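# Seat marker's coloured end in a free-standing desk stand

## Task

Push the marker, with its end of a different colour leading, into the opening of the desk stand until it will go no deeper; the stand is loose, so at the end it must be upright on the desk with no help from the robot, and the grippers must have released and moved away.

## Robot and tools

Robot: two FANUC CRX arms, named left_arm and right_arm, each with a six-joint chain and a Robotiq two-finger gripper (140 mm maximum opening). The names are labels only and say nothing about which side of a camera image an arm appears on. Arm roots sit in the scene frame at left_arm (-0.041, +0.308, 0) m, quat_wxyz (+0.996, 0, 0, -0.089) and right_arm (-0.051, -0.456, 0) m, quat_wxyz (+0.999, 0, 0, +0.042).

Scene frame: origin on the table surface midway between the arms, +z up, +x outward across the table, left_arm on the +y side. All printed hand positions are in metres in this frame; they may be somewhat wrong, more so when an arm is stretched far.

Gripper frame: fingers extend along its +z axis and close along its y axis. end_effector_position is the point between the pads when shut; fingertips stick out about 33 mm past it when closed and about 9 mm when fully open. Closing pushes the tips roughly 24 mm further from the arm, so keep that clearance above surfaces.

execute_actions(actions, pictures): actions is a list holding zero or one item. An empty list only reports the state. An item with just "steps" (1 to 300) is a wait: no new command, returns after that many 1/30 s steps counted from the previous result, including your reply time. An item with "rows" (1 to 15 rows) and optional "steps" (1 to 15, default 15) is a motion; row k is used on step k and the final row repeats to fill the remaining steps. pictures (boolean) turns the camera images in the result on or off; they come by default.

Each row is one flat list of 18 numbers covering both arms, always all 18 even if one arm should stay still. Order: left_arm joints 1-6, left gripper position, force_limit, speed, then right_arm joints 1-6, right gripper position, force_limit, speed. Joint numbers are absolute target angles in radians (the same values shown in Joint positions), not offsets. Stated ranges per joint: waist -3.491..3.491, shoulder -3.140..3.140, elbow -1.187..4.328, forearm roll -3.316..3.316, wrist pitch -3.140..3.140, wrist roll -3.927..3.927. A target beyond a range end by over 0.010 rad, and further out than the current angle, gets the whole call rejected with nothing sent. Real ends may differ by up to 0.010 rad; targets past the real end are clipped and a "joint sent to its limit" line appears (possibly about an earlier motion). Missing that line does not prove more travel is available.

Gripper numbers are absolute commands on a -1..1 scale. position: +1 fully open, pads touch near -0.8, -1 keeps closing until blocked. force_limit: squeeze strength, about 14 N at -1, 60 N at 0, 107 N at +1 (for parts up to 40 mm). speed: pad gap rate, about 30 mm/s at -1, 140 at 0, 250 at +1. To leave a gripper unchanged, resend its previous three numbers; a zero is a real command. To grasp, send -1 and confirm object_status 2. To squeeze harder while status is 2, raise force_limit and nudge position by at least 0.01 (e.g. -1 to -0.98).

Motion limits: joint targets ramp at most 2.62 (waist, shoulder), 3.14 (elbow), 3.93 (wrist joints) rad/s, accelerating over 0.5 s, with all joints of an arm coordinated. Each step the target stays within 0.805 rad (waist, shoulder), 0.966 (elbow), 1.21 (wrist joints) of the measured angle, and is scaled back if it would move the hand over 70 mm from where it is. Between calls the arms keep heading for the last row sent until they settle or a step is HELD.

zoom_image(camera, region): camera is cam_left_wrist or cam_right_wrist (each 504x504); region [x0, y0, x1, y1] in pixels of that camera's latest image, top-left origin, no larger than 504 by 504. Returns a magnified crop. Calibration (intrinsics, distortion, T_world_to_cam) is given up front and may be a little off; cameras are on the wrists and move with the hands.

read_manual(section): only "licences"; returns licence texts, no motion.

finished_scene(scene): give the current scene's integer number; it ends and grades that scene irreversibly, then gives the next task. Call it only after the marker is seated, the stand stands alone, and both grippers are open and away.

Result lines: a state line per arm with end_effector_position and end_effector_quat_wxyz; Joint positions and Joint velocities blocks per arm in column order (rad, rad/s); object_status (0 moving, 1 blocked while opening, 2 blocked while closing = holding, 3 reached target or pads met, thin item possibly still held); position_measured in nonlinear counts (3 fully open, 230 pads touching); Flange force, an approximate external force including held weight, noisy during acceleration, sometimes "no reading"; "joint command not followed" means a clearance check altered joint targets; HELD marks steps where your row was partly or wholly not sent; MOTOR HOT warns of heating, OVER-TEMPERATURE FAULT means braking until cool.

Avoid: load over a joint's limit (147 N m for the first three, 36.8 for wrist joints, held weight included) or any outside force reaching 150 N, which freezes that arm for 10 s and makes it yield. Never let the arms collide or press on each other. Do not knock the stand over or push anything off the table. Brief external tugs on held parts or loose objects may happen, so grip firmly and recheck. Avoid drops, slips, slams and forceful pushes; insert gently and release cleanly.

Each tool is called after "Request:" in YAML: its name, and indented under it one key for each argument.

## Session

Request:
execute_actions:
  actions: []

Scene clock: 0.00 s of 4480.00 s.
left_arm: end_effector_position=(+0.4024, +0.7116, +0.2774) position_measured=3 object_status=3 end_effector_quat_wxyz=(+0.139, +0.534, +0.832, +0.058) | right_arm: end_effector_position=(+0.1116, -0.1753, +0.1101) position_measured=3 object_status=3 end_effector_quat_wxyz=(+0.016, +0.226, +0.899, -0.375)
Joint positions: left_arm=[ 1.303  0.237  0.229  0.292 -1.484  2.432] | right_arm=[ 1.333  0.416 -0.04  -0.036 -1.883  2.807]
Joint velocities: left_arm=[-0.     0.001 -0.     0.    -0.    -0.001] | right_arm=[-0.    -0.     0.    -0.001 -0.     0.   ]
Flange force (N, the push that the arm receives, along the gripper's own x y z axes): no reading
camera_calibration (this result's frames):
cam_left_wrist: T_world_to_cam=[[0.917409, 0.221172, 0.330821, -0.628343], [0.0126359, -0.847096, 0.531289, 0.4404], [0.397744, -0.483229, -0.779929, 0.588341], [0, 0, 0, 1]] pos_world=[0.336874, 0.796336, 0.432754]
cam_right_wrist: T_world_to_cam=[[0.523903, 0.56422, -0.638107, 0.112496], [0.812227, -0.105293, 0.57376, -0.177812], [0.256539, -0.818883, -0.513438, 0.064544], [0, 0, 0, 1]] pos_world=[0.0689286, -0.0293408, 0.206945]

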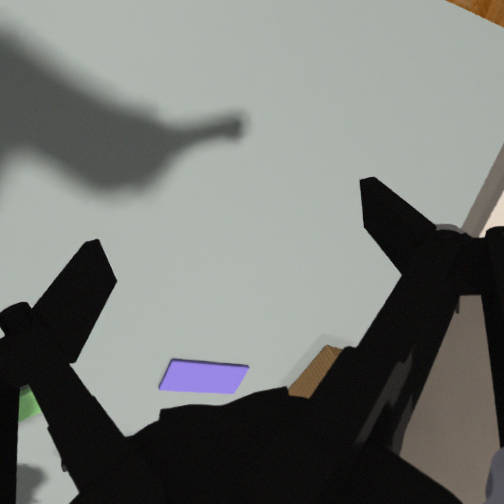

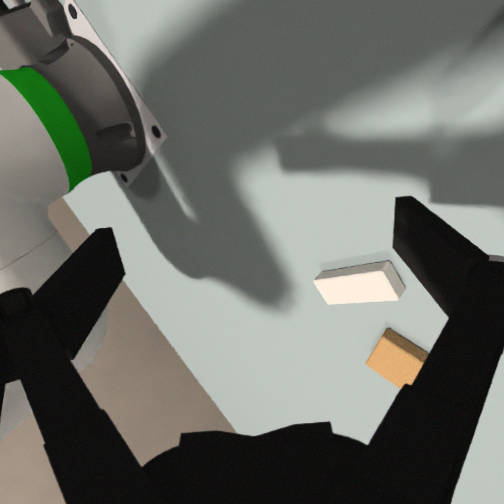

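Request:
execute_actions:
  actions:
    - {"rows": [[0.75,0.2,0.5,0.0,-1.42,1.571,1,0,0,0.75,0.2,0.5,0.0,-1.42,1.7,1,0,0]], "steps": 15}
  pictures: false

Request:
execute_actions:
  actions:
    - {"steps": 25}

Scene clock: 23.80 s of 4480.00 s.
left_arm: end_effector_position=(+0.5108, +0.6264, +0.3383) position_measured=3 object_status=3 end_effector_quat_wxyz=(+0.023, +0.832, +0.530, +0.160) | right_arm: end_effector_position=(+0.2400, -0.0751, +0.1647) position_measured=3 object_status=3 end_effector_quat_wxyz=(+0.016, +0.554, +0.822, -0.132)
Joint positions: left_arm=[ 0.971  0.215  0.392  0.117 -1.446  1.915] | right_arm=[ 1.092  0.327  0.183 -0.021 -1.692  2.351]
Joint velocities: left_arm=[-0.838 -0.056  0.41  -0.438  0.096 -1.295] | right_arm=[-0.56  -0.208  0.519  0.034  0.441 -1.058]
Flange force (N, the push that the arm receives, along the gripper's own x y z axes): left_arm=[5.4 3.6 -2.8] | right_arm=[0.1 -3.0 -4.0]
Steps of this call (steps 1 to 90: nothing new was sent; then 20.30 s passed at rest; steps 91 to 105: all 15 steps of this action). Readings (joint positions | what the end effector reports):
91: left_arm=[1.303 0.237 0.229 0.292 -1.484 2.432] | right_arm=[1.333 0.416 -0.040 -0.036 -1.883 2.807] | left_arm position_measured=3 object_status=3 | right_arm position_measured=3 object_status=3
92: left_arm=[1.301 0.237 0.230 0.291 -1.484 2.428] | right_arm=[1.331 0.416 -0.038 -0.036 -1.881 2.803] | left_arm position_measured=3 object_status=3 | right_arm position_measured=3 object_status=3
94: left_arm=[1.280 0.236 0.241 0.279 -1.481 2.394] | right_arm=[1.313 0.409 -0.022 -0.035 -1.867 2.769] | left_arm position_measured=3 object_status=3 | right_arm position_measured=3 object_status=3
98: left_arm=[1.175 0.228 0.292 0.224 -1.469 2.232] | right_arm=[1.233 0.379 0.053 -0.030 -1.803 2.617] | left_arm position_measured=3 object_status=3 | right_arm position_measured=3 object_status=3
105: the state above

Scene clock: 24.63 s of 4480.00 s.
left_arm: end_effector_position=(+0.5736, +0.5500, +0.3930) position_measured=3 object_status=3 end_effector_quat_wxyz=(-0.063, +0.935, +0.275, +0.214) | right_arm: end_effector_position=(+0.4803, -0.0636, +0.3929) position_measured=3 object_status=3 end_effector_quat_wxyz=(-0.077, +0.864, +0.451, +0.210)
Joint positions: left_arm=[ 0.75   0.2    0.5   -0.    -1.42   1.571] | right_arm=[ 0.75  0.2   0.5   0.   -1.42  1.7 ]
Joint velocities: left_arm=[-0.001  0.     0.    -0.001  0.001 -0.   ] | right_arm=[-0.001 -0.001 -0.    -0.     0.    -0.001]
Flange force (N, the push that the arm receives, along the gripper's own x y z axes): left_arm=[4.3 -1.0 -2.7] | right_arm=[7.6 3.9 -7.1]
Steps of this call (steps 1 to 25: the robot went on to your last target). Readings (joint positions | what the end effector reports):
1: left_arm=[0.943 0.213 0.406 0.102 -1.442 1.871] | right_arm=[1.074 0.320 0.200 -0.020 -1.677 2.315] | left_arm position_measured=3 object_status=3 | right_arm position_measured=3 object_status=3
2: left_arm=[0.915 0.211 0.419 0.087 -1.439 1.827] | right_arm=[1.055 0.313 0.217 -0.019 -1.662 2.280] | left_arm position_measured=3 object_status=3 | right_arm position_measured=3 object_status=3
4: left_arm=[0.859 0.207 0.447 0.058 -1.433 1.741] | right_arm=[1.019 0.300 0.251 -0.017 -1.633 2.211] | left_arm position_measured=3 object_status=3 | right_arm position_measured=3 object_status=3
8: left_arm=[0.767 0.201 0.491 0.010 -1.422 1.599] | right_arm=[0.948 0.274 0.316 -0.012 -1.578 2.077] | left_arm position_measured=3 object_status=3 | right_arm position_measured=3 object_status=3
25: the state above
camera_calibration (this result's frames):
cam_left_wrist: T_world_to_cam=[[0.344166, -0.938002, -0.04125, 0.324677], [-0.937548, -0.3457, 0.0386709, 0.702836], [-0.0505335, 0.0253647, -0.9984, 0.595624], [0, 0, 0, 1]] pos_world=[0.577299, 0.532411, 0.580885]
cam_right_wrist: T_world_to_cam=[[0.744848, -0.667228, 0.00280092, -0.399444], [-0.667119, -0.744635, 0.0217038, 0.259014], [-0.0123957, -0.0180346, -0.999761, 0.577767], [0, 0, 0, 1]] pos_world=[0.477481, -0.0632295, 0.573126]

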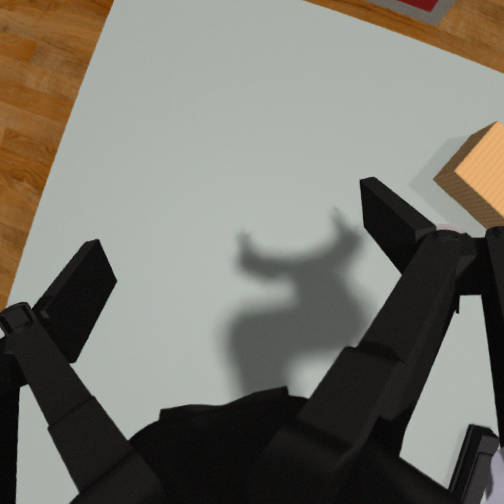

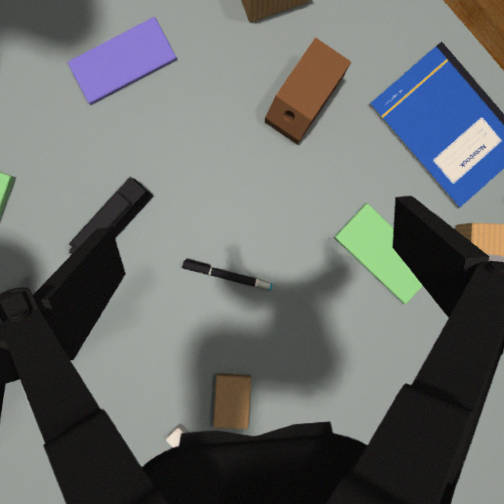

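Request:
zoom_image:
  camera: "cam_right_wrist"
  region: [170, 240, 290, 310]

Request:
zoom_image:
  camera: "cam_right_wrist"
  region: [250, 25, 370, 155]

Region (170, 240, 290, 310) of cam_right_wrist's 504x504 image, scaled by 4.200, with more detail than that image has; it fills the top 294 rows of this view, and the rest is white.

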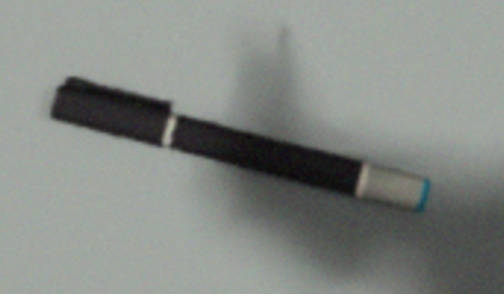

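Region (250, 25, 370, 155) of cam_right_wrist's 504x504 image, scaled by 3.877, with more detail than that image has; it fills the left 465 columns of this view, and the rest is white.

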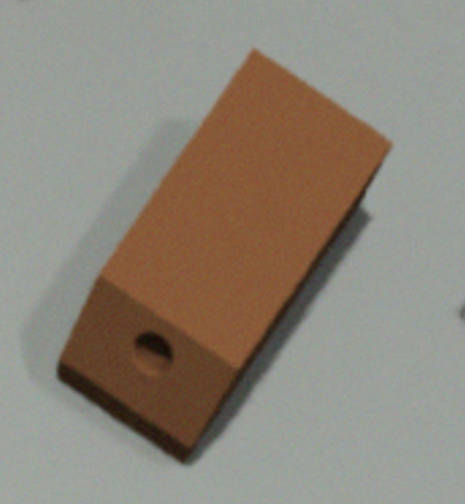

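Request:
execute_actions:
  actions:
    - {"rows": [[0.0,-0.0247,-0.3801,-3.1416,0.6918,-1.647,-0.3,0,0,0.25,-0.015,-0.10,0.0,-0.80,1.571,-0.8,0,0]], "steps": 15}
  pictures: false

Request:
execute_actions:
  actions:
    - {"steps": 30}
  pictures: false

Request:
execute_actions:
  actions:
    - {"rows": [[0.0,-0.0247,-0.3801,-3.1416,0.6918,-1.647,-0.3,0,0,0.25,-0.2307,-0.7080,0.0,-0.1687,1.571,-0.8,0,0]], "steps": 15}
  pictures: false

Request:
execute_actions:
  actions:
    - {"steps": 45}
  pictures: false

Scene clock: 145.13 s of 4480.00 s.
left_arm: end_effector_position=(+0.6558, +0.5246, +0.3208) position_measured=104 object_status=0 end_effector_quat_wxyz=(-0.424, +0.829, -0.298, +0.210) | right_arm: end_effector_position=(+0.5749, -0.2174, +0.3334) position_measured=104 object_status=0 end_effector_quat_wxyz=(-0.071, +0.913, +0.291, +0.277)
Joint positions: left_arm=[ 0.415  0.1    0.107 -0.648 -0.772  0.923] | right_arm=[ 0.475  0.082  0.17  -0.    -1.079  1.629]
Joint velocities: left_arm=[-0.641 -0.193 -0.753 -1.677  1.682 -1.677] | right_arm=[-0.667 -0.287 -0.799 -0.     0.819 -0.171]
Flange force (N, the push that the arm receives, along the gripper's own x y z axes): left_arm=[8.9 3.6 3.3] | right_arm=[6.0 1.8 -0.5]
Steps of this call (steps 1 to 30: the robot went on to your last target; steps 31 to 90: nothing new was sent; then 117.00 s passed at rest; steps 91 to 105: all 15 steps of this action). Readings (joint positions | what the end effector reports):
91: left_arm=[0.750 0.200 0.500 -0.000 -1.420 1.571] | right_arm=[0.750 0.200 0.500 -0.000 -1.420 1.700] | left_arm position_measured=3 object_status=0 | right_arm position_measured=3 object_status=0
92: left_arm=[0.747 0.199 0.498 -0.004 -1.415 1.566] | right_arm=[0.747 0.199 0.497 -0.000 -1.416 1.699] | left_arm position_measured=6 object_status=0 | right_arm position_measured=6 object_status=0
94: left_arm=[0.727 0.193 0.473 -0.038 -1.382 1.533] | right_arm=[0.725 0.189 0.470 -0.000 -1.388 1.693] | left_arm position_measured=21 object_status=0 | right_arm position_measured=21 object_status=0
98: left_arm=[0.622 0.162 0.350 -0.209 -1.211 1.362] | right_arm=[0.634 0.150 0.361 -0.000 -1.277 1.670] | left_arm position_measured=51 object_status=0 | right_arm position_measured=51 object_status=0
105: the state above

Scene clock: 146.13 s of 4480.00 s.
left_arm: end_effector_position=(+0.6542, +0.2412, +0.2272) position_measured=167 object_status=3 end_effector_quat_wxyz=(+0.491, +0.585, +0.610, +0.210) | right_arm: end_effector_position=(+0.6037, -0.3664, +0.2825) position_measured=229 object_status=3 end_effector_quat_wxyz=(-0.056, +0.929, +0.156, +0.332)
Joint positions: left_arm=[ 0.101  0.006 -0.261 -2.201  0.32  -0.638] | right_arm=[ 0.25  -0.015 -0.1    0.    -0.8    1.571]
Joint velocities: left_arm=[-0.193 -0.059 -0.227 -1.791  0.71  -1.93 ] | right_arm=[-0.  0. -0.  0.  0. -0.]
Flange force (N, the push that the arm receives, along the gripper's own x y z axes): left_arm=no reading | right_arm=[2.9 0.7 -1.9]
Steps of this call (steps 1 to 30: the robot went on to your last target). Readings (joint positions | what the end effector reports):
1: left_arm=[0.394 0.094 0.082 -0.704 -0.716 0.867] | right_arm=[0.453 0.072 0.143 -0.000 -1.051 1.623] | left_arm position_measured=112 object_status=0 | right_arm position_measured=112 object_status=0
2: left_arm=[0.375 0.088 0.060 -0.757 -0.663 0.814] | right_arm=[0.430 0.063 0.116 -0.000 -1.024 1.618] | left_arm position_measured=120 object_status=0 | right_arm position_measured=120 object_status=0
4: left_arm=[0.343 0.078 0.022 -0.858 -0.562 0.713] | right_arm=[0.385 0.043 0.062 -0.000 -0.968 1.606] | left_arm position_measured=135 object_status=0 | right_arm position_measured=135 object_status=0
8: left_arm=[0.291 0.062 -0.039 -1.043 -0.378 0.528] | right_arm=[0.296 0.005 -0.044 -0.000 -0.858 1.583] | left_arm position_measured=164 object_status=0 | right_arm position_measured=165 object_status=0
30: the state above

Scene clock: 146.63 s of 4480.00 s.
left_arm: end_effector_position=(+0.5518, +0.3208, +0.1377) position_measured=167 object_status=3 end_effector_quat_wxyz=(+0.058, +0.959, -0.051, +0.274) | right_arm: end_effector_position=(+0.5491, -0.3853, +0.1890) position_measured=229 object_status=3 end_effector_quat_wxyz=(-0.071, +0.891, +0.150, +0.422)
Joint positions: left_arm=[ 0.009 -0.022 -0.37  -3.06   0.659 -1.559] | right_arm=[ 0.25  -0.195 -0.608  0.    -0.273  1.571]
Joint velocities: left_arm=[-0.116 -0.034 -0.134 -1.061  0.421 -1.139] | right_arm=[-0.    -0.39  -1.094  0.     1.129  0.   ]
Flange force (N, the push that the arm receives, along the gripper's own x y z axes): left_arm=[2.1 -1.5 -0.5] | right_arm=no reading
Steps of this call (steps 1 to 15: all 15 steps of this action). Readings (joint positions | what the end effector reports):
1: left_arm=[0.094 0.004 -0.269 -2.262 0.344 -0.703] | right_arm=[0.250 -0.015 -0.100 0.000 -0.800 1.571] | left_arm position_measured=167 object_status=3 | right_arm position_measured=229 object_status=3
2: left_arm=[0.088 0.002 -0.277 -2.322 0.368 -0.768] | right_arm=[0.250 -0.016 -0.103 0.000 -0.796 1.571] | left_arm position_measured=167 object_status=3 | right_arm position_measured=229 object_status=3
4: left_arm=[0.075 -0.002 -0.292 -2.443 0.416 -0.898] | right_arm=[0.250 -0.026 -0.130 0.000 -0.768 1.571] | left_arm position_measured=167 object_status=3 | right_arm position_measured=229 object_status=3
8: left_arm=[0.049 -0.010 -0.322 -2.682 0.510 -1.154] | right_arm=[0.250 -0.074 -0.267 0.000 -0.626 1.571] | left_arm position_measured=167 object_status=3 | right_arm position_measured=229 object_status=3
15: the state above

Scene clock: 148.13 s of 4480.00 s.
left_arm: end_effector_position=(+0.5442, +0.3355, +0.1365) position_measured=167 object_status=3 end_effector_quat_wxyz=(+0.013, +0.958, -0.122, +0.258) | right_arm: end_effector_position=(+0.5326, -0.3910, +0.1720) position_measured=229 object_status=3 end_effector_quat_wxyz=(-0.074, +0.883, +0.149, +0.440)
Joint positions: left_arm=[-0.    -0.025 -0.38  -3.142  0.692 -1.647] | right_arm=[ 0.25  -0.231 -0.708 -0.    -0.169  1.571]
Joint velocities: left_arm=[-0.001  0.001 -0.001  0.001  0.     0.001] | right_arm=[-0.  0.  0.  0. -0.  0.]
Flange force (N, the push that the arm receives, along the gripper's own x y z axes): left_arm=[2.9 -3.3 2.0] | right_arm=no reading
Steps of this call (steps 1 to 30: the robot went on to your last target; steps 31 to 45: nothing new was sent). Readings (joint positions | what the end effector reports):
1: left_arm=[0.005 -0.023 -0.374 -3.092 0.672 -1.594] | right_arm=[0.250 -0.207 -0.641 0.000 -0.238 1.571] | left_arm position_measured=167 object_status=3 | right_arm position_measured=229 object_status=3
2: left_arm=[0.003 -0.024 -0.377 -3.116 0.682 -1.619] | right_arm=[0.250 -0.217 -0.668 0.000 -0.210 1.571] | left_arm position_measured=167 object_status=3 | right_arm position_measured=229 object_status=3
4: left_arm=[0.000 -0.025 -0.380 -3.139 0.691 -1.645] | right_arm=[0.250 -0.228 -0.701 -0.000 -0.176 1.571] | left_arm position_measured=167 object_status=3 | right_arm position_measured=229 object_status=3
8: left_arm=[0.000 -0.025 -0.380 -3.142 0.692 -1.647] | right_arm=[0.250 -0.231 -0.708 -0.000 -0.169 1.571] | left_arm position_measured=167 object_status=3 | right_arm position_measured=229 object_status=3
45: the state above
All arms were judged still, so your last target was given up. Only a new action makes them travel on or press farther. Fingers that are still opening or closing keep moving.

Request:
execute_actions:
  actions:
    - {"rows": [[-0.7368,-0.0247,-0.3801,-3.1416,0.6918,-1.647,-0.3,0,0,0.25,-0.2307,-0.7080,0.0,-0.1687,1.571,-0.8,0,0]], "steps": 15}
  pictures: false

Request:
execute_actions:
  actions:
    - {"steps": 25}

Scene clock: 158.07 s of 4480.00 s.
left_arm: end_effector_position=(+0.5259, +0.1606, +0.1365) position_measured=167 object_status=3 end_effector_quat_wxyz=(+0.052, +0.929, -0.265, +0.254) | right_arm: end_effector_position=(+0.5326, -0.3910, +0.1720) position_measured=229 object_status=3 end_effector_quat_wxyz=(-0.074, +0.883, +0.149, +0.440)
Joint positions: left_arm=[-0.301 -0.025 -0.38  -3.142  0.692 -1.647] | right_arm=[ 0.25  -0.231 -0.708 -0.    -0.169  1.571]
Joint velocities: left_arm=[-0.757  0.    -0.002  0.001  0.    -0.001] | right_arm=[-0.    -0.     0.     0.001 -0.    -0.   ]
Flange force (N, the push that the arm receives, along the gripper's own x y z axes): left_arm=[5.2 -4.6 1.2] | right_arm=no reading
Steps of this call (steps 1 to 90: nothing new was sent; then 6.43 s passed at rest; steps 91 to 105: all 15 steps of this action). Readings (joint positions | what the end effector reports):
91: left_arm=[-0.000 -0.025 -0.380 -3.142 0.692 -1.647] | right_arm=[0.250 -0.231 -0.708 -0.000 -0.169 1.571] | left_arm position_measured=167 object_status=3 | right_arm position_measured=229 object_status=3
92: left_arm=[-0.003 -0.025 -0.380 -3.142 0.692 -1.647] | right_arm=[0.250 -0.231 -0.708 -0.000 -0.169 1.571] | left_arm position_measured=167 object_status=3 | right_arm position_measured=229 object_status=3
94: left_arm=[-0.025 -0.025 -0.380 -3.142 0.692 -1.647] | right_arm=[0.250 -0.231 -0.708 -0.000 -0.169 1.571] | left_arm position_measured=167 object_status=3 | right_arm position_measured=229 object_status=3
98: left_arm=[-0.123 -0.025 -0.380 -3.142 0.692 -1.647] | right_arm=[0.250 -0.231 -0.708 -0.000 -0.169 1.571] | left_arm position_measured=167 object_status=3 | right_arm position_measured=229 object_status=3
105: the state above

Scene clock: 158.90 s of 4480.00 s.
left_arm: end_effector_position=(+0.4107, -0.0647, +0.1365) position_measured=167 object_status=3 end_effector_quat_wxyz=(+0.105, +0.850, -0.459, +0.236) | right_arm: end_effector_position=(+0.5326, -0.3910, +0.1720) position_measured=229 object_status=3 end_effector_quat_wxyz=(-0.074, +0.883, +0.149, +0.440)
Joint positions: left_arm=[-0.737 -0.025 -0.38  -3.142  0.692 -1.647] | right_arm=[ 0.25  -0.231 -0.708 -0.    -0.169  1.571]
Joint velocities: left_arm=[ 0.    -0.001  0.     0.001 -0.    -0.001] | right_arm=[ 0. -0.  0.  0. -0. -0.]
Flange force (N, the push that the arm receives, along the gripper's own x y z axes): left_arm=[3.7 -3.9 2.0] | right_arm=no reading
Steps of this call (steps 1 to 25: the robot went on to your last target). Readings (joint positions | what the end effector reports):
1: left_arm=[-0.327 -0.025 -0.380 -3.142 0.692 -1.647] | right_arm=[0.250 -0.231 -0.708 -0.000 -0.169 1.571] | left_arm position_measured=167 object_status=3 | right_arm position_measured=229 object_status=3
2: left_arm=[-0.353 -0.025 -0.380 -3.142 0.692 -1.647] | right_arm=[0.250 -0.231 -0.708 -0.000 -0.169 1.571] | left_arm position_measured=167 object_status=3 | right_arm position_measured=229 object_status=3
4: left_arm=[-0.404 -0.025 -0.380 -3.142 0.692 -1.647] | right_arm=[0.250 -0.231 -0.708 -0.000 -0.169 1.571] | left_arm position_measured=167 object_status=3 | right_arm position_measured=229 object_status=3
8: left_arm=[-0.506 -0.025 -0.380 -3.142 0.692 -1.647] | right_arm=[0.250 -0.231 -0.708 -0.000 -0.169 1.571] | left_arm position_measured=167 object_status=3 | right_arm position_measured=229 object_status=3
25: the state above
camera_calibration (this result's frames):
cam_left_wrist: T_world_to_cam=[[-0.927399, -0.362083, -0.0939472, 0.360236], [-0.361599, 0.932057, -0.0227239, 0.202], [0.095792, 0.0128971, -0.995318, 0.285527], [0, 0, 0, 1]] pos_world=[0.379774, -0.0615222, 0.322624]
cam_right_wrist: T_world_to_cam=[[0.25606, -0.961757, -0.0972413, -0.493835], [-0.881427, -0.190996, -0.431981, 0.463544], [0.396888, 0.196324, -0.896625, 0.19974], [0, 0, 0, 1]] pos_world=[0.455757, -0.425629, 0.331312]

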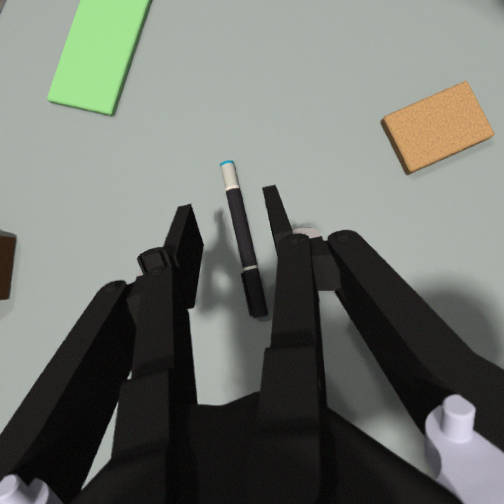

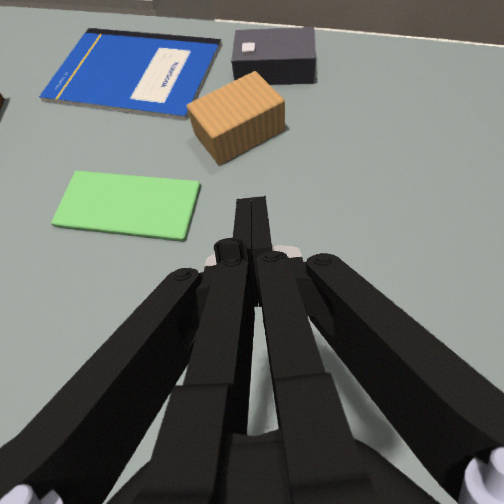

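Request:
zoom_image:
  camera: "cam_left_wrist"
  region: [170, 145, 310, 335]

Region (170, 145, 310, 335) of cam_left_wrist's 504x504 image, scaled by 2.653, with more detail than that image has; it fills the left 371 columns of this view, and the rest is white.

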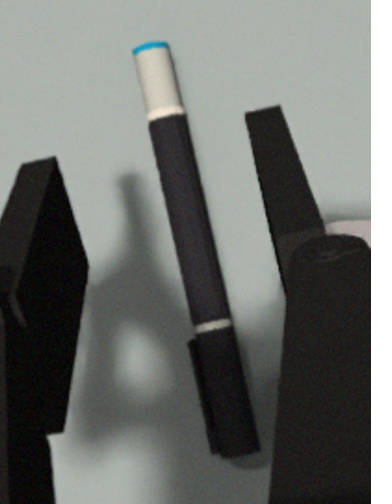

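Request:
execute_actions:
  actions:
    - {"rows": [[-0.7203,0.0518,-0.5009,-3.1416,0.4945,-1.673,-0.3,0,0,0.25,-0.2307,-0.7080,0.0,-0.1687,1.571,-0.8,0,0]], "steps": 15}
  pictures: false

Request:
execute_actions:
  actions:
    - {"steps": 10}

Scene clock: 209.70 s of 4480.00 s.
left_arm: end_effector_position=(+0.4132, -0.0528, +0.0599) position_measured=167 object_status=3 end_effector_quat_wxyz=(+0.100, +0.848, -0.463, +0.239) | right_arm: end_effector_position=(+0.5326, -0.3910, +0.1720) position_measured=229 object_status=3 end_effector_quat_wxyz=(-0.074, +0.883, +0.149, +0.440)
Joint positions: left_arm=[-0.72   0.052 -0.501 -3.142  0.495 -1.673] | right_arm=[ 0.25  -0.231 -0.708 -0.    -0.169  1.571]
Joint velocities: left_arm=[-0.001 -0.001  0.    -0.    -0.     0.001] | right_arm=[ 0.  0. -0.  0. -0. -0.]
Flange force (N, the push that the arm receives, along the gripper's own x y z axes): left_arm=[2.5 -3.5 0.2] | right_arm=no reading
Steps of this call (steps 1 to 30: the robot went on to your last target; steps 31 to 90: nothing new was sent; then 47.30 s passed at rest; steps 91 to 105: all 15 steps of this action). Readings (joint positions | what the end effector reports):
91: left_arm=[-0.737 -0.025 -0.380 -3.142 0.692 -1.647] | right_arm=[0.250 -0.231 -0.708 -0.000 -0.169 1.571] | left_arm position_measured=167 object_status=3 | right_arm position_measured=229 object_status=3
92: left_arm=[-0.737 -0.023 -0.382 -3.142 0.687 -1.648] | right_arm=[0.250 -0.231 -0.708 -0.000 -0.169 1.571] | left_arm position_measured=167 object_status=3 | right_arm position_measured=229 object_status=3
94: left_arm=[-0.735 -0.011 -0.403 -3.142 0.654 -1.652] | right_arm=[0.250 -0.231 -0.708 -0.000 -0.169 1.571] | left_arm position_measured=167 object_status=3 | right_arm position_measured=229 object_status=3
98: left_arm=[-0.723 0.040 -0.482 -3.141 0.526 -1.669] | right_arm=[0.250 -0.231 -0.708 -0.000 -0.169 1.571] | left_arm position_measured=167 object_status=3 | right_arm position_measured=229 object_status=3
105: the state above

Scene clock: 210.03 s of 4480.00 s.
left_arm: end_effector_position=(+0.4132, -0.0527, +0.0599) position_measured=167 object_status=3 end_effector_quat_wxyz=(+0.100, +0.848, -0.463, +0.239) | right_arm: end_effector_position=(+0.5326, -0.3910, +0.1720) position_measured=229 object_status=3 end_effector_quat_wxyz=(-0.074, +0.883, +0.149, +0.440)
Joint positions: left_arm=[-0.72   0.052 -0.501 -3.142  0.495 -1.673] | right_arm=[ 0.25  -0.231 -0.708 -0.    -0.169  1.571]
Joint velocities: left_arm=[ 0.     0.001  0.001 -0.001 -0.     0.001] | right_arm=[-0. -0. -0. -0.  0. -0.]
Flange force (N, the push that the arm receives, along the gripper's own x y z axes): left_arm=[3.4 -5.2 0.7] | right_arm=no reading
Steps of this call (steps 1 to 10: the robot went on to your last target). Readings (joint positions | what the end effector reports):
1: left_arm=[-0.720 0.052 -0.501 -3.142 0.495 -1.673] | right_arm=[0.250 -0.231 -0.708 -0.000 -0.169 1.571] | left_arm position_measured=167 object_status=3 | right_arm position_measured=229 object_status=3
2: left_arm=[-0.720 0.052 -0.501 -3.142 0.495 -1.673] | right_arm=[0.250 -0.231 -0.708 -0.000 -0.169 1.571] | left_arm position_measured=167 object_status=3 | right_arm position_measured=229 object_status=3
4: left_arm=[-0.720 0.052 -0.501 -3.142 0.495 -1.673] | right_arm=[0.250 -0.231 -0.708 -0.000 -0.169 1.571] | left_arm position_measured=167 object_status=3 | right_arm position_measured=229 object_status=3
8: left_arm=[-0.720 0.052 -0.501 -3.142 0.494 -1.673] | right_arm=[0.250 -0.231 -0.708 -0.000 -0.169 1.571] | left_arm position_measured=167 object_status=3 | right_arm position_measured=229 object_status=3
10: the state above
camera_calibration (this result's frames):
cam_left_wrist: T_world_to_cam=[[-0.928559, -0.355634, -0.10631, 0.361227], [-0.355708, 0.934406, -0.0189154, 0.187433], [0.106063, 0.020251, -0.994153, 0.205017], [0, 0, 0, 1]] pos_world=[0.380348, -0.0508254, 0.245766]
cam_right_wrist: T_world_to_cam=[[0.25606, -0.961757, -0.0972413, -0.493835], [-0.881427, -0.190996, -0.431981, 0.463544], [0.396888, 0.196324, -0.896625, 0.19974], [0, 0, 0, 1]] pos_world=[0.455757, -0.425628, 0.331312]

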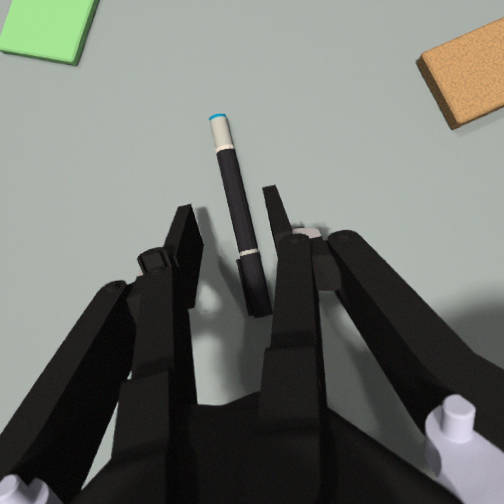

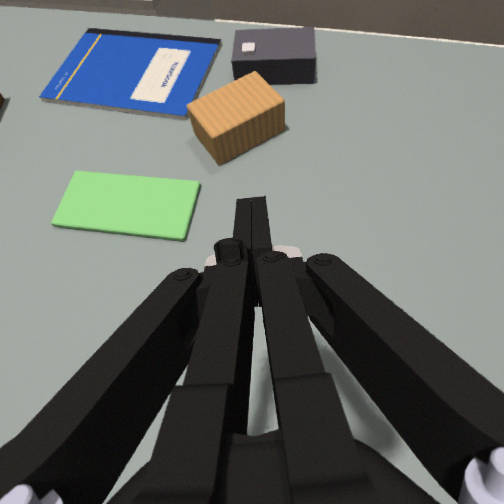

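Request:
zoom_image:
  camera: "cam_left_wrist"
  region: [150, 100, 320, 330]

Region (150, 100, 320, 330) of cam_left_wrist's 504x504 image, scaled by 2.191, with more detail than that image has; it fills the left 373 columns of this view, and the rest is white.

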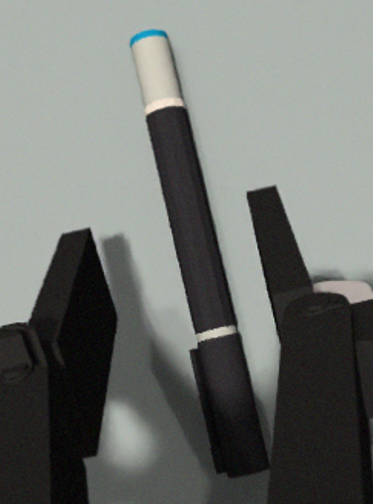

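Request:
execute_actions:
  actions:
    - {"rows": [[-0.7203,0.0552,-0.5034,-3.1416,0.4886,-1.673,-0.45,0,-0.5,0.25,-0.2307,-0.7080,0.0,-0.1687,1.571,-0.8,0,0],[-0.7203,0.0586,-0.5058,-3.1416,0.4828,-1.673,-0.45,0,-0.5,0.25,-0.2307,-0.7080,0.0,-0.1687,1.571,-0.8,0,0],[-0.7203,0.0620,-0.5083,-3.1416,0.4769,-1.673,-0.45,0,-0.5,0.25,-0.2307,-0.7080,0.0,-0.1687,1.571,-0.8,0,0],[-0.7203,0.0654,-0.5107,-3.1416,0.4710,-1.673,-0.45,0,-0.5,0.25,-0.2307,-0.7080,0.0,-0.1687,1.571,-0.8,0,0],[-0.7203,0.0688,-0.5132,-3.1416,0.4652,-1.673,-0.45,0,-0.5,0.25,-0.2307,-0.7080,0.0,-0.1687,1.571,-0.8,0,0],[-0.7203,0.0722,-0.5157,-3.1416,0.4593,-1.673,-0.45,0,-0.5,0.25,-0.2307,-0.7080,0.0,-0.1687,1.571,-0.8,0,0],[-0.7203,0.0756,-0.5181,-3.1416,0.4534,-1.673,-0.45,0,-0.5,0.25,-0.2307,-0.7080,0.0,-0.1687,1.571,-0.8,0,0],[-0.7203,0.0790,-0.5206,-3.1416,0.4475,-1.673,-0.45,0,-0.5,0.25,-0.2307,-0.7080,0.0,-0.1687,1.571,-0.8,0,0],[-0.7203,0.0824,-0.5230,-3.1416,0.4417,-1.673,-0.45,0,-0.5,0.25,-0.2307,-0.7080,0.0,-0.1687,1.571,-0.8,0,0],[-0.7203,0.0858,-0.5255,-3.1416,0.4358,-1.673,-0.45,0,-0.5,0.25,-0.2307,-0.7080,0.0,-0.1687,1.571,-0.8,0,0]], "steps": 15}

Scene clock: 253.00 s of 4480.00 s.
left_arm: end_effector_position=(+0.4132, -0.0528, +0.0380) position_measured=186 object_status=3 end_effector_quat_wxyz=(+0.100, +0.848, -0.463, +0.239) | right_arm: end_effector_position=(+0.5326, -0.3910, +0.1720) position_measured=229 object_status=3 end_effector_quat_wxyz=(-0.074, +0.883, +0.149, +0.440)
Joint positions: left_arm=[-0.72   0.086 -0.525 -3.142  0.436 -1.673] | right_arm=[ 0.25  -0.231 -0.708  0.    -0.169  1.571]
Joint velocities: left_arm=[-0.001  0.001 -0.001  0.    -0.001  0.001] | right_arm=[0.    0.    0.    0.001 0.    0.   ]
Flange force (N, the push that the arm receives, along the gripper's own x y z axes): left_arm=[3.0 -4.4 2.7] | right_arm=no reading
Steps of this call (steps 1 to 15: the robot went on to your last target; steps 16 to 90: nothing new was sent; then 39.47 s passed at rest; steps 91 to 105: all 15 steps of this action). Readings (joint positions | what the end effector reports):
91: left_arm=[-0.720 0.052 -0.501 -3.142 0.494 -1.673] | right_arm=[0.250 -0.231 -0.708 0.000 -0.169 1.571] | left_arm position_measured=167 object_status=0 | right_arm position_measured=229 object_status=3
92: left_arm=[-0.720 0.053 -0.502 -3.142 0.492 -1.673] | right_arm=[0.250 -0.231 -0.708 0.000 -0.169 1.571] | left_arm position_measured=169 object_status=0 | right_arm position_measured=229 object_status=3
94: left_arm=[-0.720 0.059 -0.506 -3.142 0.481 -1.673] | right_arm=[0.250 -0.231 -0.708 0.000 -0.169 1.571] | left_arm position_measured=178 object_status=0 | right_arm position_measured=229 object_status=3
98: left_arm=[-0.720 0.073 -0.516 -3.142 0.458 -1.673] | right_arm=[0.250 -0.231 -0.708 -0.000 -0.169 1.571] | left_arm position_measured=186 object_status=0 | right_arm position_measured=229 object_status=3
105: the state above
camera_calibration (this result's frames):
cam_left_wrist: T_world_to_cam=[[-0.928542, -0.35567, -0.106341, 0.358922], [-0.355729, 0.934395, -0.0190653, 0.187129], [0.106145, 0.0201256, -0.994147, 0.183154], [0, 0, 0, 1]] pos_world=[0.380401, -0.0508801, 0.223818]
cam_right_wrist: T_world_to_cam=[[0.256062, -0.961757, -0.097238, -0.493837], [-0.881426, -0.190999, -0.431981, 0.463542], [0.396888, 0.196322, -0.896626, 0.199739], [0, 0, 0, 1]] pos_world=[0.455757, -0.425628, 0.331313]

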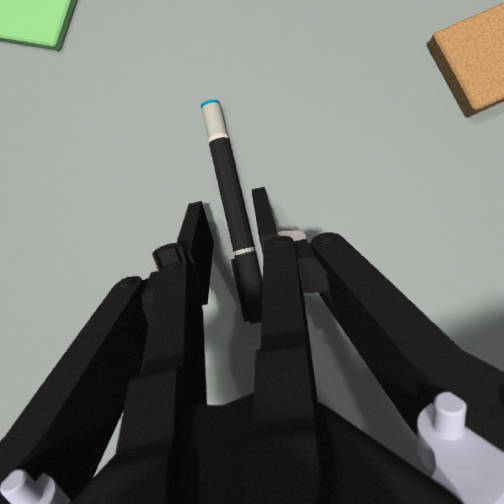

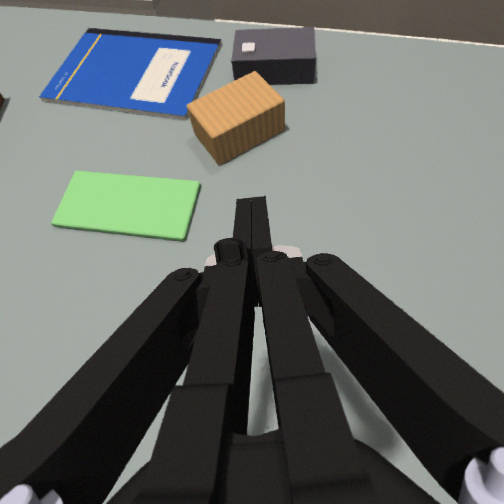

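Request:
execute_actions:
  actions:
    - {"rows": [[-0.7203,0.0866,-0.5261,-3.1416,0.4345,-1.673,-0.45,0,-0.5,0.25,-0.2307,-0.7080,0.0,-0.1687,1.571,-0.8,0,0],[-0.7203,0.0874,-0.5266,-3.1416,0.4331,-1.673,-0.45,0,-0.5,0.25,-0.2307,-0.7080,0.0,-0.1687,1.571,-0.8,0,0],[-0.7203,0.0881,-0.5272,-3.1416,0.4318,-1.673,-0.45,0,-0.5,0.25,-0.2307,-0.7080,0.0,-0.1687,1.571,-0.8,0,0],[-0.7203,0.0889,-0.5277,-3.1416,0.4305,-1.673,-0.45,0,-0.5,0.25,-0.2307,-0.7080,0.0,-0.1687,1.571,-0.8,0,0]], "steps": 12}
  pictures: false

Scene clock: 262.37 s of 4480.00 s.
left_arm: end_effector_position=(+0.4132, -0.0528, +0.0360) position_measured=186 object_status=3 end_effector_quat_wxyz=(+0.100, +0.848, -0.463, +0.239) | right_arm: end_effector_position=(+0.5326, -0.3910, +0.1720) position_measured=229 object_status=3 end_effector_quat_wxyz=(-0.074, +0.883, +0.149, +0.440)
Joint positions: left_arm=[-0.72   0.089 -0.528 -3.142  0.431 -1.673] | right_arm=[ 0.25  -0.231 -0.708  0.    -0.169  1.571]
Joint velocities: left_arm=[ 0.001 -0.     0.001 -0.001  0.    -0.001] | right_arm=[-0. -0. -0. -0. -0. -0.]
Flange force (N, the push that the arm receives, along the gripper's own x y z axes): left_arm=[2.5 -5.8 1.9] | right_arm=no reading
Steps of this call (steps 1 to 15: the robot went on to your last target; steps 16 to 90: nothing new was sent; then 5.97 s passed at rest; steps 91 to 102: all 12 steps of this action). Readings (joint positions | what the end effector reports):
91: left_arm=[-0.720 0.086 -0.526 -3.142 0.436 -1.673] | right_arm=[0.250 -0.231 -0.708 0.000 -0.169 1.571] | left_arm position_measured=186 object_status=3 | right_arm position_measured=229 object_status=3
92: left_arm=[-0.720 0.086 -0.526 -3.142 0.435 -1.673] | right_arm=[0.250 -0.231 -0.708 0.000 -0.169 1.571] | left_arm position_measured=186 object_status=3 | right_arm position_measured=229 object_status=3
94: left_arm=[-0.720 0.088 -0.527 -3.142 0.433 -1.673] | right_arm=[0.250 -0.231 -0.708 0.000 -0.169 1.571] | left_arm position_measured=186 object_status=3 | right_arm position_measured=229 object_status=3
98: left_arm=[-0.720 0.089 -0.528 -3.142 0.431 -1.673] | right_arm=[0.250 -0.231 -0.708 0.000 -0.169 1.571] | left_arm position_measured=186 object_status=3 | right_arm position_measured=229 object_status=3
102: the state above

Request:
execute_actions:
  actions:
    - {"rows": [[-0.7203,0.0894,-0.5281,-3.1416,0.4296,-1.673,-0.45,0,-0.5,0.25,-0.2307,-0.7080,0.0,-0.1687,1.571,-0.8,0,0],[-0.7203,0.0899,-0.5284,-3.1416,0.4287,-1.673,-0.45,0,-0.5,0.25,-0.2307,-0.7080,0.0,-0.1687,1.571,-0.8,0,0],[-0.7203,0.0904,-0.5288,-3.1416,0.4278,-1.673,-0.45,0,-0.5,0.25,-0.2307,-0.7080,0.0,-0.1687,1.571,-0.8,0,0]], "steps": 12}
  pictures: false

Scene clock: 271.47 s of 4480.00 s.
left_arm: end_effector_position=(+0.4132, -0.0528, +0.0350) position_measured=186 object_status=3 end_effector_quat_wxyz=(+0.100, +0.848, -0.463, +0.239) | right_arm: end_effector_position=(+0.5326, -0.3910, +0.1720) position_measured=229 object_status=3 end_effector_quat_wxyz=(-0.074, +0.883, +0.149, +0.440)
Joint positions: left_arm=[-0.72   0.09  -0.529 -3.142  0.428 -1.673] | right_arm=[ 0.25  -0.231 -0.708  0.    -0.169  1.571]
Joint velocities: left_arm=[ 0.001 -0.002  0.     0.    -0.    -0.   ] | right_arm=[ 0.  0.  0. -0. -0.  0.]
Flange force (N, the push that the arm receives, along the gripper's own x y z axes): left_arm=[1.0 -3.3 1.2] | right_arm=no reading
Steps of this call (steps 1 to 15: the robot went on to your last target; steps 16 to 90: nothing new was sent; then 5.70 s passed at rest; steps 91 to 102: all 12 steps of this action). Readings (joint positions | what the end effector reports):
91: left_arm=[-0.720 0.089 -0.528 -3.142 0.430 -1.673] | right_arm=[0.250 -0.231 -0.708 0.000 -0.169 1.571] | left_arm position_measured=186 object_status=3 | right_arm position_measured=229 object_status=3
92: left_arm=[-0.720 0.089 -0.528 -3.142 0.430 -1.673] | right_arm=[0.250 -0.231 -0.708 0.000 -0.169 1.571] | left_arm position_measured=186 object_status=3 | right_arm position_measured=229 object_status=3
94: left_arm=[-0.720 0.090 -0.529 -3.142 0.428 -1.673] | right_arm=[0.250 -0.231 -0.708 -0.000 -0.169 1.571] | left_arm position_measured=186 object_status=3 | right_arm position_measured=229 object_status=3
98: left_arm=[-0.720 0.090 -0.529 -3.142 0.428 -1.673] | right_arm=[0.250 -0.231 -0.708 0.000 -0.169 1.571] | left_arm position_measured=186 object_status=3 | right_arm position_measured=229 object_status=3
102: the state above

Request:
execute_actions:
  actions:
    - {"rows": [[-0.7203,0.0909,-0.5292,-3.1416,0.4269,-1.673,-0.45,0,-0.5,0.25,-0.2307,-0.7080,0.0,-0.1687,1.571,-0.8,0,0],[-0.7203,0.0915,-0.5295,-3.1416,0.4260,-1.673,-0.45,0,-0.5,0.25,-0.2307,-0.7080,0.0,-0.1687,1.571,-0.8,0,0],[-0.7203,0.0920,-0.5299,-3.1416,0.4251,-1.673,-0.45,0,-0.5,0.25,-0.2307,-0.7080,0.0,-0.1687,1.571,-0.8,0,0]], "steps": 12}
  pictures: false

Scene clock: 281.87 s of 4480.00 s.
left_arm: end_effector_position=(+0.4132, -0.0527, +0.0340) position_measured=186 object_status=3 end_effector_quat_wxyz=(+0.100, +0.848, -0.463, +0.239) | right_arm: end_effector_position=(+0.5326, -0.3910, +0.1720) position_measured=229 object_status=3 end_effector_quat_wxyz=(-0.074, +0.883, +0.149, +0.440)
Joint positions: left_arm=[-0.72   0.092 -0.53  -3.142  0.425 -1.673] | right_arm=[ 0.25  -0.231 -0.708 -0.    -0.169  1.571]
Joint velocities: left_arm=[-0.001 -0.001  0.    -0.002  0.    -0.   ] | right_arm=[-0.     0.001 -0.    -0.     0.     0.   ]
Flange force (N, the push that the arm receives, along the gripper's own x y z axes): left_arm=[2.6 -5.5 1.5] | right_arm=no reading
Steps of this call (steps 1 to 15: the robot went on to your last target; steps 16 to 90: nothing new was sent; then 7.00 s passed at rest; steps 91 to 102: all 12 steps of this action). Readings (joint positions | what the end effector reports):
91: left_arm=[-0.720 0.090 -0.529 -3.142 0.428 -1.673] | right_arm=[0.250 -0.231 -0.708 0.000 -0.169 1.571] | left_arm position_measured=186 object_status=3 | right_arm position_measured=229 object_status=3
92: left_arm=[-0.720 0.091 -0.529 -3.142 0.427 -1.673] | right_arm=[0.250 -0.231 -0.708 0.000 -0.169 1.571] | left_arm position_measured=186 object_status=3 | right_arm position_measured=229 object_status=3
94: left_arm=[-0.720 0.092 -0.530 -3.142 0.426 -1.673] | right_arm=[0.250 -0.231 -0.708 0.000 -0.169 1.571] | left_arm position_measured=186 object_status=3 | right_arm position_measured=229 object_status=3
98: left_arm=[-0.720 0.092 -0.530 -3.142 0.425 -1.673] | right_arm=[0.250 -0.231 -0.708 0.000 -0.169 1.571] | left_arm position_measured=186 object_status=3 | right_arm position_measured=229 object_status=3
102: the state above

Request:
execute_actions:
  actions:
    - {"rows": [[-0.7203,0.0925,-0.5303,-3.1416,0.4242,-1.673,-0.45,0,-0.5,0.25,-0.2307,-0.7080,0.0,-0.1687,1.571,-0.8,0,0],[-0.7203,0.0930,-0.5306,-3.1416,0.4233,-1.673,-0.45,0,-0.5,0.25,-0.2307,-0.7080,0.0,-0.1687,1.571,-0.8,0,0],[-0.7203,0.0935,-0.5310,-3.1416,0.4224,-1.673,-0.45,0,-0.5,0.25,-0.2307,-0.7080,0.0,-0.1687,1.571,-0.8,0,0]], "steps": 12}
  pictures: false

Scene clock: 289.80 s of 4480.00 s.
left_arm: end_effector_position=(+0.4132, -0.0527, +0.0331) position_measured=186 object_status=3 end_effector_quat_wxyz=(+0.100, +0.848, -0.463, +0.239) | right_arm: end_effector_position=(+0.5326, -0.3910, +0.1720) position_measured=229 object_status=3 end_effector_quat_wxyz=(-0.074, +0.883, +0.149, +0.440)
Joint positions: left_arm=[-0.72   0.093 -0.531 -3.142  0.422 -1.673] | right_arm=[ 0.25  -0.231 -0.708  0.    -0.169  1.571]
Joint velocities: left_arm=[-0.001 -0.     0.    -0.002 -0.     0.001] | right_arm=[-0.    -0.     0.    -0.001  0.     0.   ]
Flange force (N, the push that the arm receives, along the gripper's own x y z axes): left_arm=[2.0 -5.2 0.6] | right_arm=no reading
Steps of this call (steps 1 to 15: the robot went on to your last target; steps 16 to 90: nothing new was sent; then 4.53 s passed at rest; steps 91 to 102: all 12 steps of this action). Readings (joint positions | what the end effector reports):
91: left_arm=[-0.720 0.092 -0.530 -3.142 0.425 -1.673] | right_arm=[0.250 -0.231 -0.708 -0.000 -0.169 1.571] | left_arm position_measured=186 object_status=3 | right_arm position_measured=229 object_status=3
92: left_arm=[-0.720 0.092 -0.530 -3.142 0.425 -1.673] | right_arm=[0.250 -0.231 -0.708 0.000 -0.169 1.571] | left_arm position_measured=186 object_status=3 | right_arm position_measured=229 object_status=3
94: left_arm=[-0.720 0.093 -0.531 -3.142 0.423 -1.673] | right_arm=[0.250 -0.231 -0.708 0.000 -0.169 1.571] | left_arm position_measured=186 object_status=3 | right_arm position_measured=229 object_status=3
98: left_arm=[-0.720 0.093 -0.531 -3.142 0.422 -1.673] | right_arm=[0.250 -0.231 -0.708 0.000 -0.169 1.571] | left_arm position_measured=186 object_status=3 | right_arm position_measured=229 object_status=3
102: the state above

Request:
execute_actions:
  actions:
    - {"rows": [[-0.7203,0.0940,-0.5314,-3.1416,0.4215,-1.673,-0.45,0,-0.5,0.25,-0.2307,-0.7080,0.0,-0.1687,1.571,-0.8,0,0],[-0.7203,0.0946,-0.5317,-3.1416,0.4206,-1.673,-0.45,0,-0.5,0.25,-0.2307,-0.7080,0.0,-0.1687,1.571,-0.8,0,0],[-0.7203,0.0951,-0.5321,-3.1416,0.4197,-1.673,-0.45,0,-0.5,0.25,-0.2307,-0.7080,0.0,-0.1687,1.571,-0.8,0,0]], "steps": 12}
  pictures: false

Scene clock: 298.40 s of 4480.00 s.
left_arm: end_effector_position=(+0.4132, -0.0527, +0.0322) position_measured=186 object_status=3 end_effector_quat_wxyz=(+0.100, +0.848, -0.463, +0.239) | right_arm: end_effector_position=(+0.5326, -0.3910, +0.1720) position_measured=229 object_status=3 end_effector_quat_wxyz=(-0.074, +0.883, +0.149, +0.440)
Joint positions: left_arm=[-0.72   0.095 -0.532 -3.142  0.42  -1.673] | right_arm=[ 0.25  -0.231 -0.708  0.    -0.169  1.571]
Joint velocities: left_arm=[-0.     0.     0.001  0.001  0.001 -0.001] | right_arm=[ 0.     0.001 -0.    -0.     0.    -0.   ]
Flange force (N, the push that the arm receives, along the gripper's own x y z axes): left_arm=[5.5 -4.3 -23.3] | right_arm=no reading
Steps of this call (steps 1 to 15: the robot went on to your last target; steps 16 to 90: nothing new was sent; then 5.20 s passed at rest; steps 91 to 102: all 12 steps of this action). Readings (joint positions | what the end effector reports):
91: left_arm=[-0.720 0.094 -0.531 -3.142 0.422 -1.673] | right_arm=[0.250 -0.231 -0.708 0.000 -0.169 1.571] | left_arm position_measured=186 object_status=3 | right_arm position_measured=229 object_status=3
92: left_arm=[-0.720 0.094 -0.531 -3.142 0.422 -1.673] | right_arm=[0.250 -0.231 -0.708 0.000 -0.169 1.571] | left_arm position_measured=186 object_status=3 | right_arm position_measured=229 object_status=3
94: left_arm=[-0.720 0.095 -0.532 -3.142 0.420 -1.673] | right_arm=[0.250 -0.231 -0.708 0.000 -0.169 1.571] | left_arm position_measured=186 object_status=3 | right_arm position_measured=229 object_status=3
98: left_arm=[-0.720 0.095 -0.532 -3.142 0.420 -1.673] | right_arm=[0.250 -0.231 -0.708 0.000 -0.169 1.571] | left_arm position_measured=186 object_status=3 | right_arm position_measured=229 object_status=3
102: the state above

Request:
execute_actions:
  actions:
    - {"rows": [[-0.7203,0.0940,-0.5313,-3.1416,0.4218,-1.673,-0.45,0,-0.5,0.25,-0.2307,-0.7080,0.0,-0.1687,1.571,-0.8,0,0],[-0.7203,0.0927,-0.5304,-3.1416,0.4240,-1.673,-0.45,0,-0.5,0.25,-0.2307,-0.7080,0.0,-0.1687,1.571,-0.8,0,0],[-0.7203,0.0927,-0.5304,-3.1416,0.4240,-1.673,-0.45,0,-0.5,0.25,-0.2307,-0.7080,0.0,-0.1687,1.571,-0.8,0,0],[-0.7203,0.0927,-0.5304,-3.1416,0.4240,-1.673,-0.45,0,-0.5,0.25,-0.2307,-0.7080,0.0,-0.1687,1.571,-0.8,0,0],[-0.7203,0.0927,-0.5304,-3.1416,0.4240,-1.673,-0.45,0,-0.5,0.25,-0.2307,-0.7080,0.0,-0.1687,1.571,-0.8,0,0],[-0.7203,0.0927,-0.5304,-3.1416,0.4240,-1.673,-1,0,-0.8,0.25,-0.2307,-0.7080,0.0,-0.1687,1.571,-0.8,0,0]], "steps": 15}
  pictures: false

Request:
execute_actions:
  actions:
    - {"steps": 15}

Scene clock: 313.87 s of 4480.00 s.
left_arm: end_effector_position=(+0.4131, -0.0527, +0.0335) position_measured=209 object_status=0 end_effector_quat_wxyz=(+0.100, +0.848, -0.463, +0.239) | right_arm: end_effector_position=(+0.5326, -0.3910, +0.1720) position_measured=229 object_status=3 end_effector_quat_wxyz=(-0.074, +0.883, +0.149, +0.440)
Joint positions: left_arm=[-0.72   0.093 -0.53  -3.142  0.424 -1.673] | right_arm=[ 0.25  -0.231 -0.708  0.    -0.169  1.571]
Joint velocities: left_arm=[ 0.001  0.     0.002 -0.001 -0.001 -0.   ] | right_arm=[ 0.     0.     0.     0.001 -0.    -0.   ]
Flange force (N, the push that the arm receives, along the gripper's own x y z axes): left_arm=[4.0 -6.9 0.6] | right_arm=no reading
Steps of this call (steps 1 to 15: the robot went on to your last target; steps 16 to 90: nothing new was sent; then 11.97 s passed at rest; steps 91 to 105: all 15 steps of this action). Readings (joint positions | what the end effector reports):
91: left_arm=[-0.720 0.095 -0.532 -3.142 0.420 -1.673] | right_arm=[0.250 -0.231 -0.708 0.000 -0.169 1.571] | left_arm position_measured=186 object_status=3 | right_arm position_measured=229 object_status=3
92: left_arm=[-0.720 0.095 -0.532 -3.142 0.421 -1.673] | right_arm=[0.250 -0.231 -0.708 0.000 -0.169 1.571] | left_arm position_measured=186 object_status=3 | right_arm position_measured=229 object_status=3
94: left_arm=[-0.720 0.093 -0.531 -3.142 0.424 -1.673] | right_arm=[0.250 -0.231 -0.708 0.000 -0.169 1.571] | left_arm position_measured=186 object_status=3 | right_arm position_measured=229 object_status=3
98: left_arm=[-0.720 0.093 -0.531 -3.142 0.424 -1.673] | right_arm=[0.250 -0.231 -0.708 0.000 -0.169 1.571] | left_arm position_measured=190 object_status=0 | right_arm position_measured=229 object_status=3
105: the state above

Scene clock: 314.37 s of 4480.00 s.
left_arm: end_effector_position=(+0.4132, -0.0527, +0.0336) position_measured=220 object_status=2 end_effector_quat_wxyz=(+0.100, +0.848, -0.463, +0.239) | right_arm: end_effector_position=(+0.5326, -0.3910, +0.1720) position_measured=229 object_status=3 end_effector_quat_wxyz=(-0.074, +0.883, +0.149, +0.440)
Joint positions: left_arm=[-0.72   0.093 -0.53  -3.142  0.424 -1.673] | right_arm=[ 0.25  -0.231 -0.708  0.    -0.169  1.571]
Joint velocities: left_arm=[ 0.     0.    -0.     0.     0.001  0.   ] | right_arm=[ 0.    -0.001  0.     0.    -0.     0.   ]
Flange force (N, the push that the arm receives, along the gripper's own x y z axes): left_arm=[3.0 -2.8 -1.7] | right_arm=no reading
Steps of this call (steps 1 to 15: the robot went on to your last target). Readings (joint positions | what the end effector reports):
1: left_arm=[-0.720 0.093 -0.530 -3.142 0.424 -1.673] | right_arm=[0.250 -0.231 -0.708 0.000 -0.169 1.571] | left_arm position_measured=212 object_status=0 | right_arm position_measured=229 object_status=3
2: left_arm=[-0.720 0.093 -0.530 -3.142 0.424 -1.673] | right_arm=[0.250 -0.231 -0.708 0.000 -0.169 1.571] | left_arm position_measured=215 object_status=0 | right_arm position_measured=229 object_status=3
4: left_arm=[-0.720 0.093 -0.530 -3.142 0.424 -1.673] | right_arm=[0.250 -0.231 -0.708 0.000 -0.169 1.571] | left_arm position_measured=220 object_status=0 | right_arm position_measured=229 object_status=3
8: left_arm=[-0.720 0.093 -0.530 -3.142 0.424 -1.673] | right_arm=[0.250 -0.231 -0.708 0.000 -0.169 1.571] | left_arm position_measured=220 object_status=0 | right_arm position_measured=229 object_status=3
15: the state above
All arms were judged still, so your last target was given up. Only a new action makes them travel on or press farther. Fingers that are still opening or closing keep moving.
camera_calibration (this result's frames):
cam_left_wrist: T_world_to_cam=[[-0.928547, -0.355652, -0.10636, 0.358422], [-0.355709, 0.934402, -0.0190771, 0.186929], [0.106168, 0.0201193, -0.994145, 0.178783], [0, 0, 0, 1]] pos_world=[0.380323, -0.0507908, 0.219424]
cam_right_wrist: T_world_to_cam=[[0.256062, -0.961757, -0.0972381, -0.493837], [-0.881426, -0.190999, -0.431981, 0.463543], [0.396889, 0.196322, -0.896625, 0.199739], [0, 0, 0, 1]] pos_world=[0.455757, -0.425628, 0.331313]

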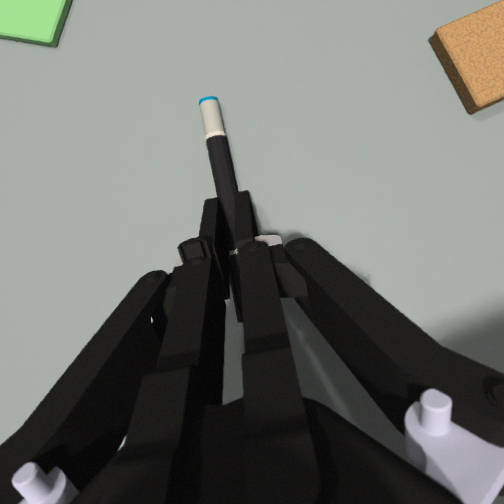

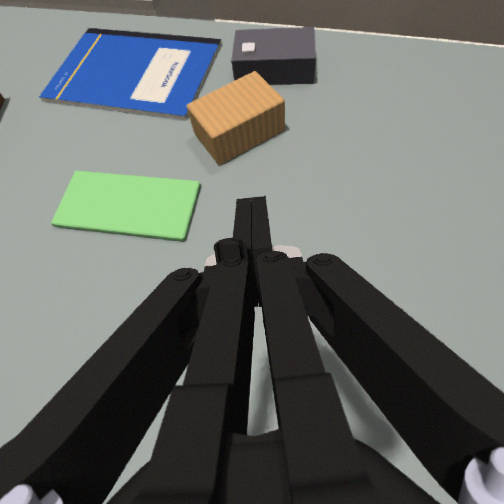

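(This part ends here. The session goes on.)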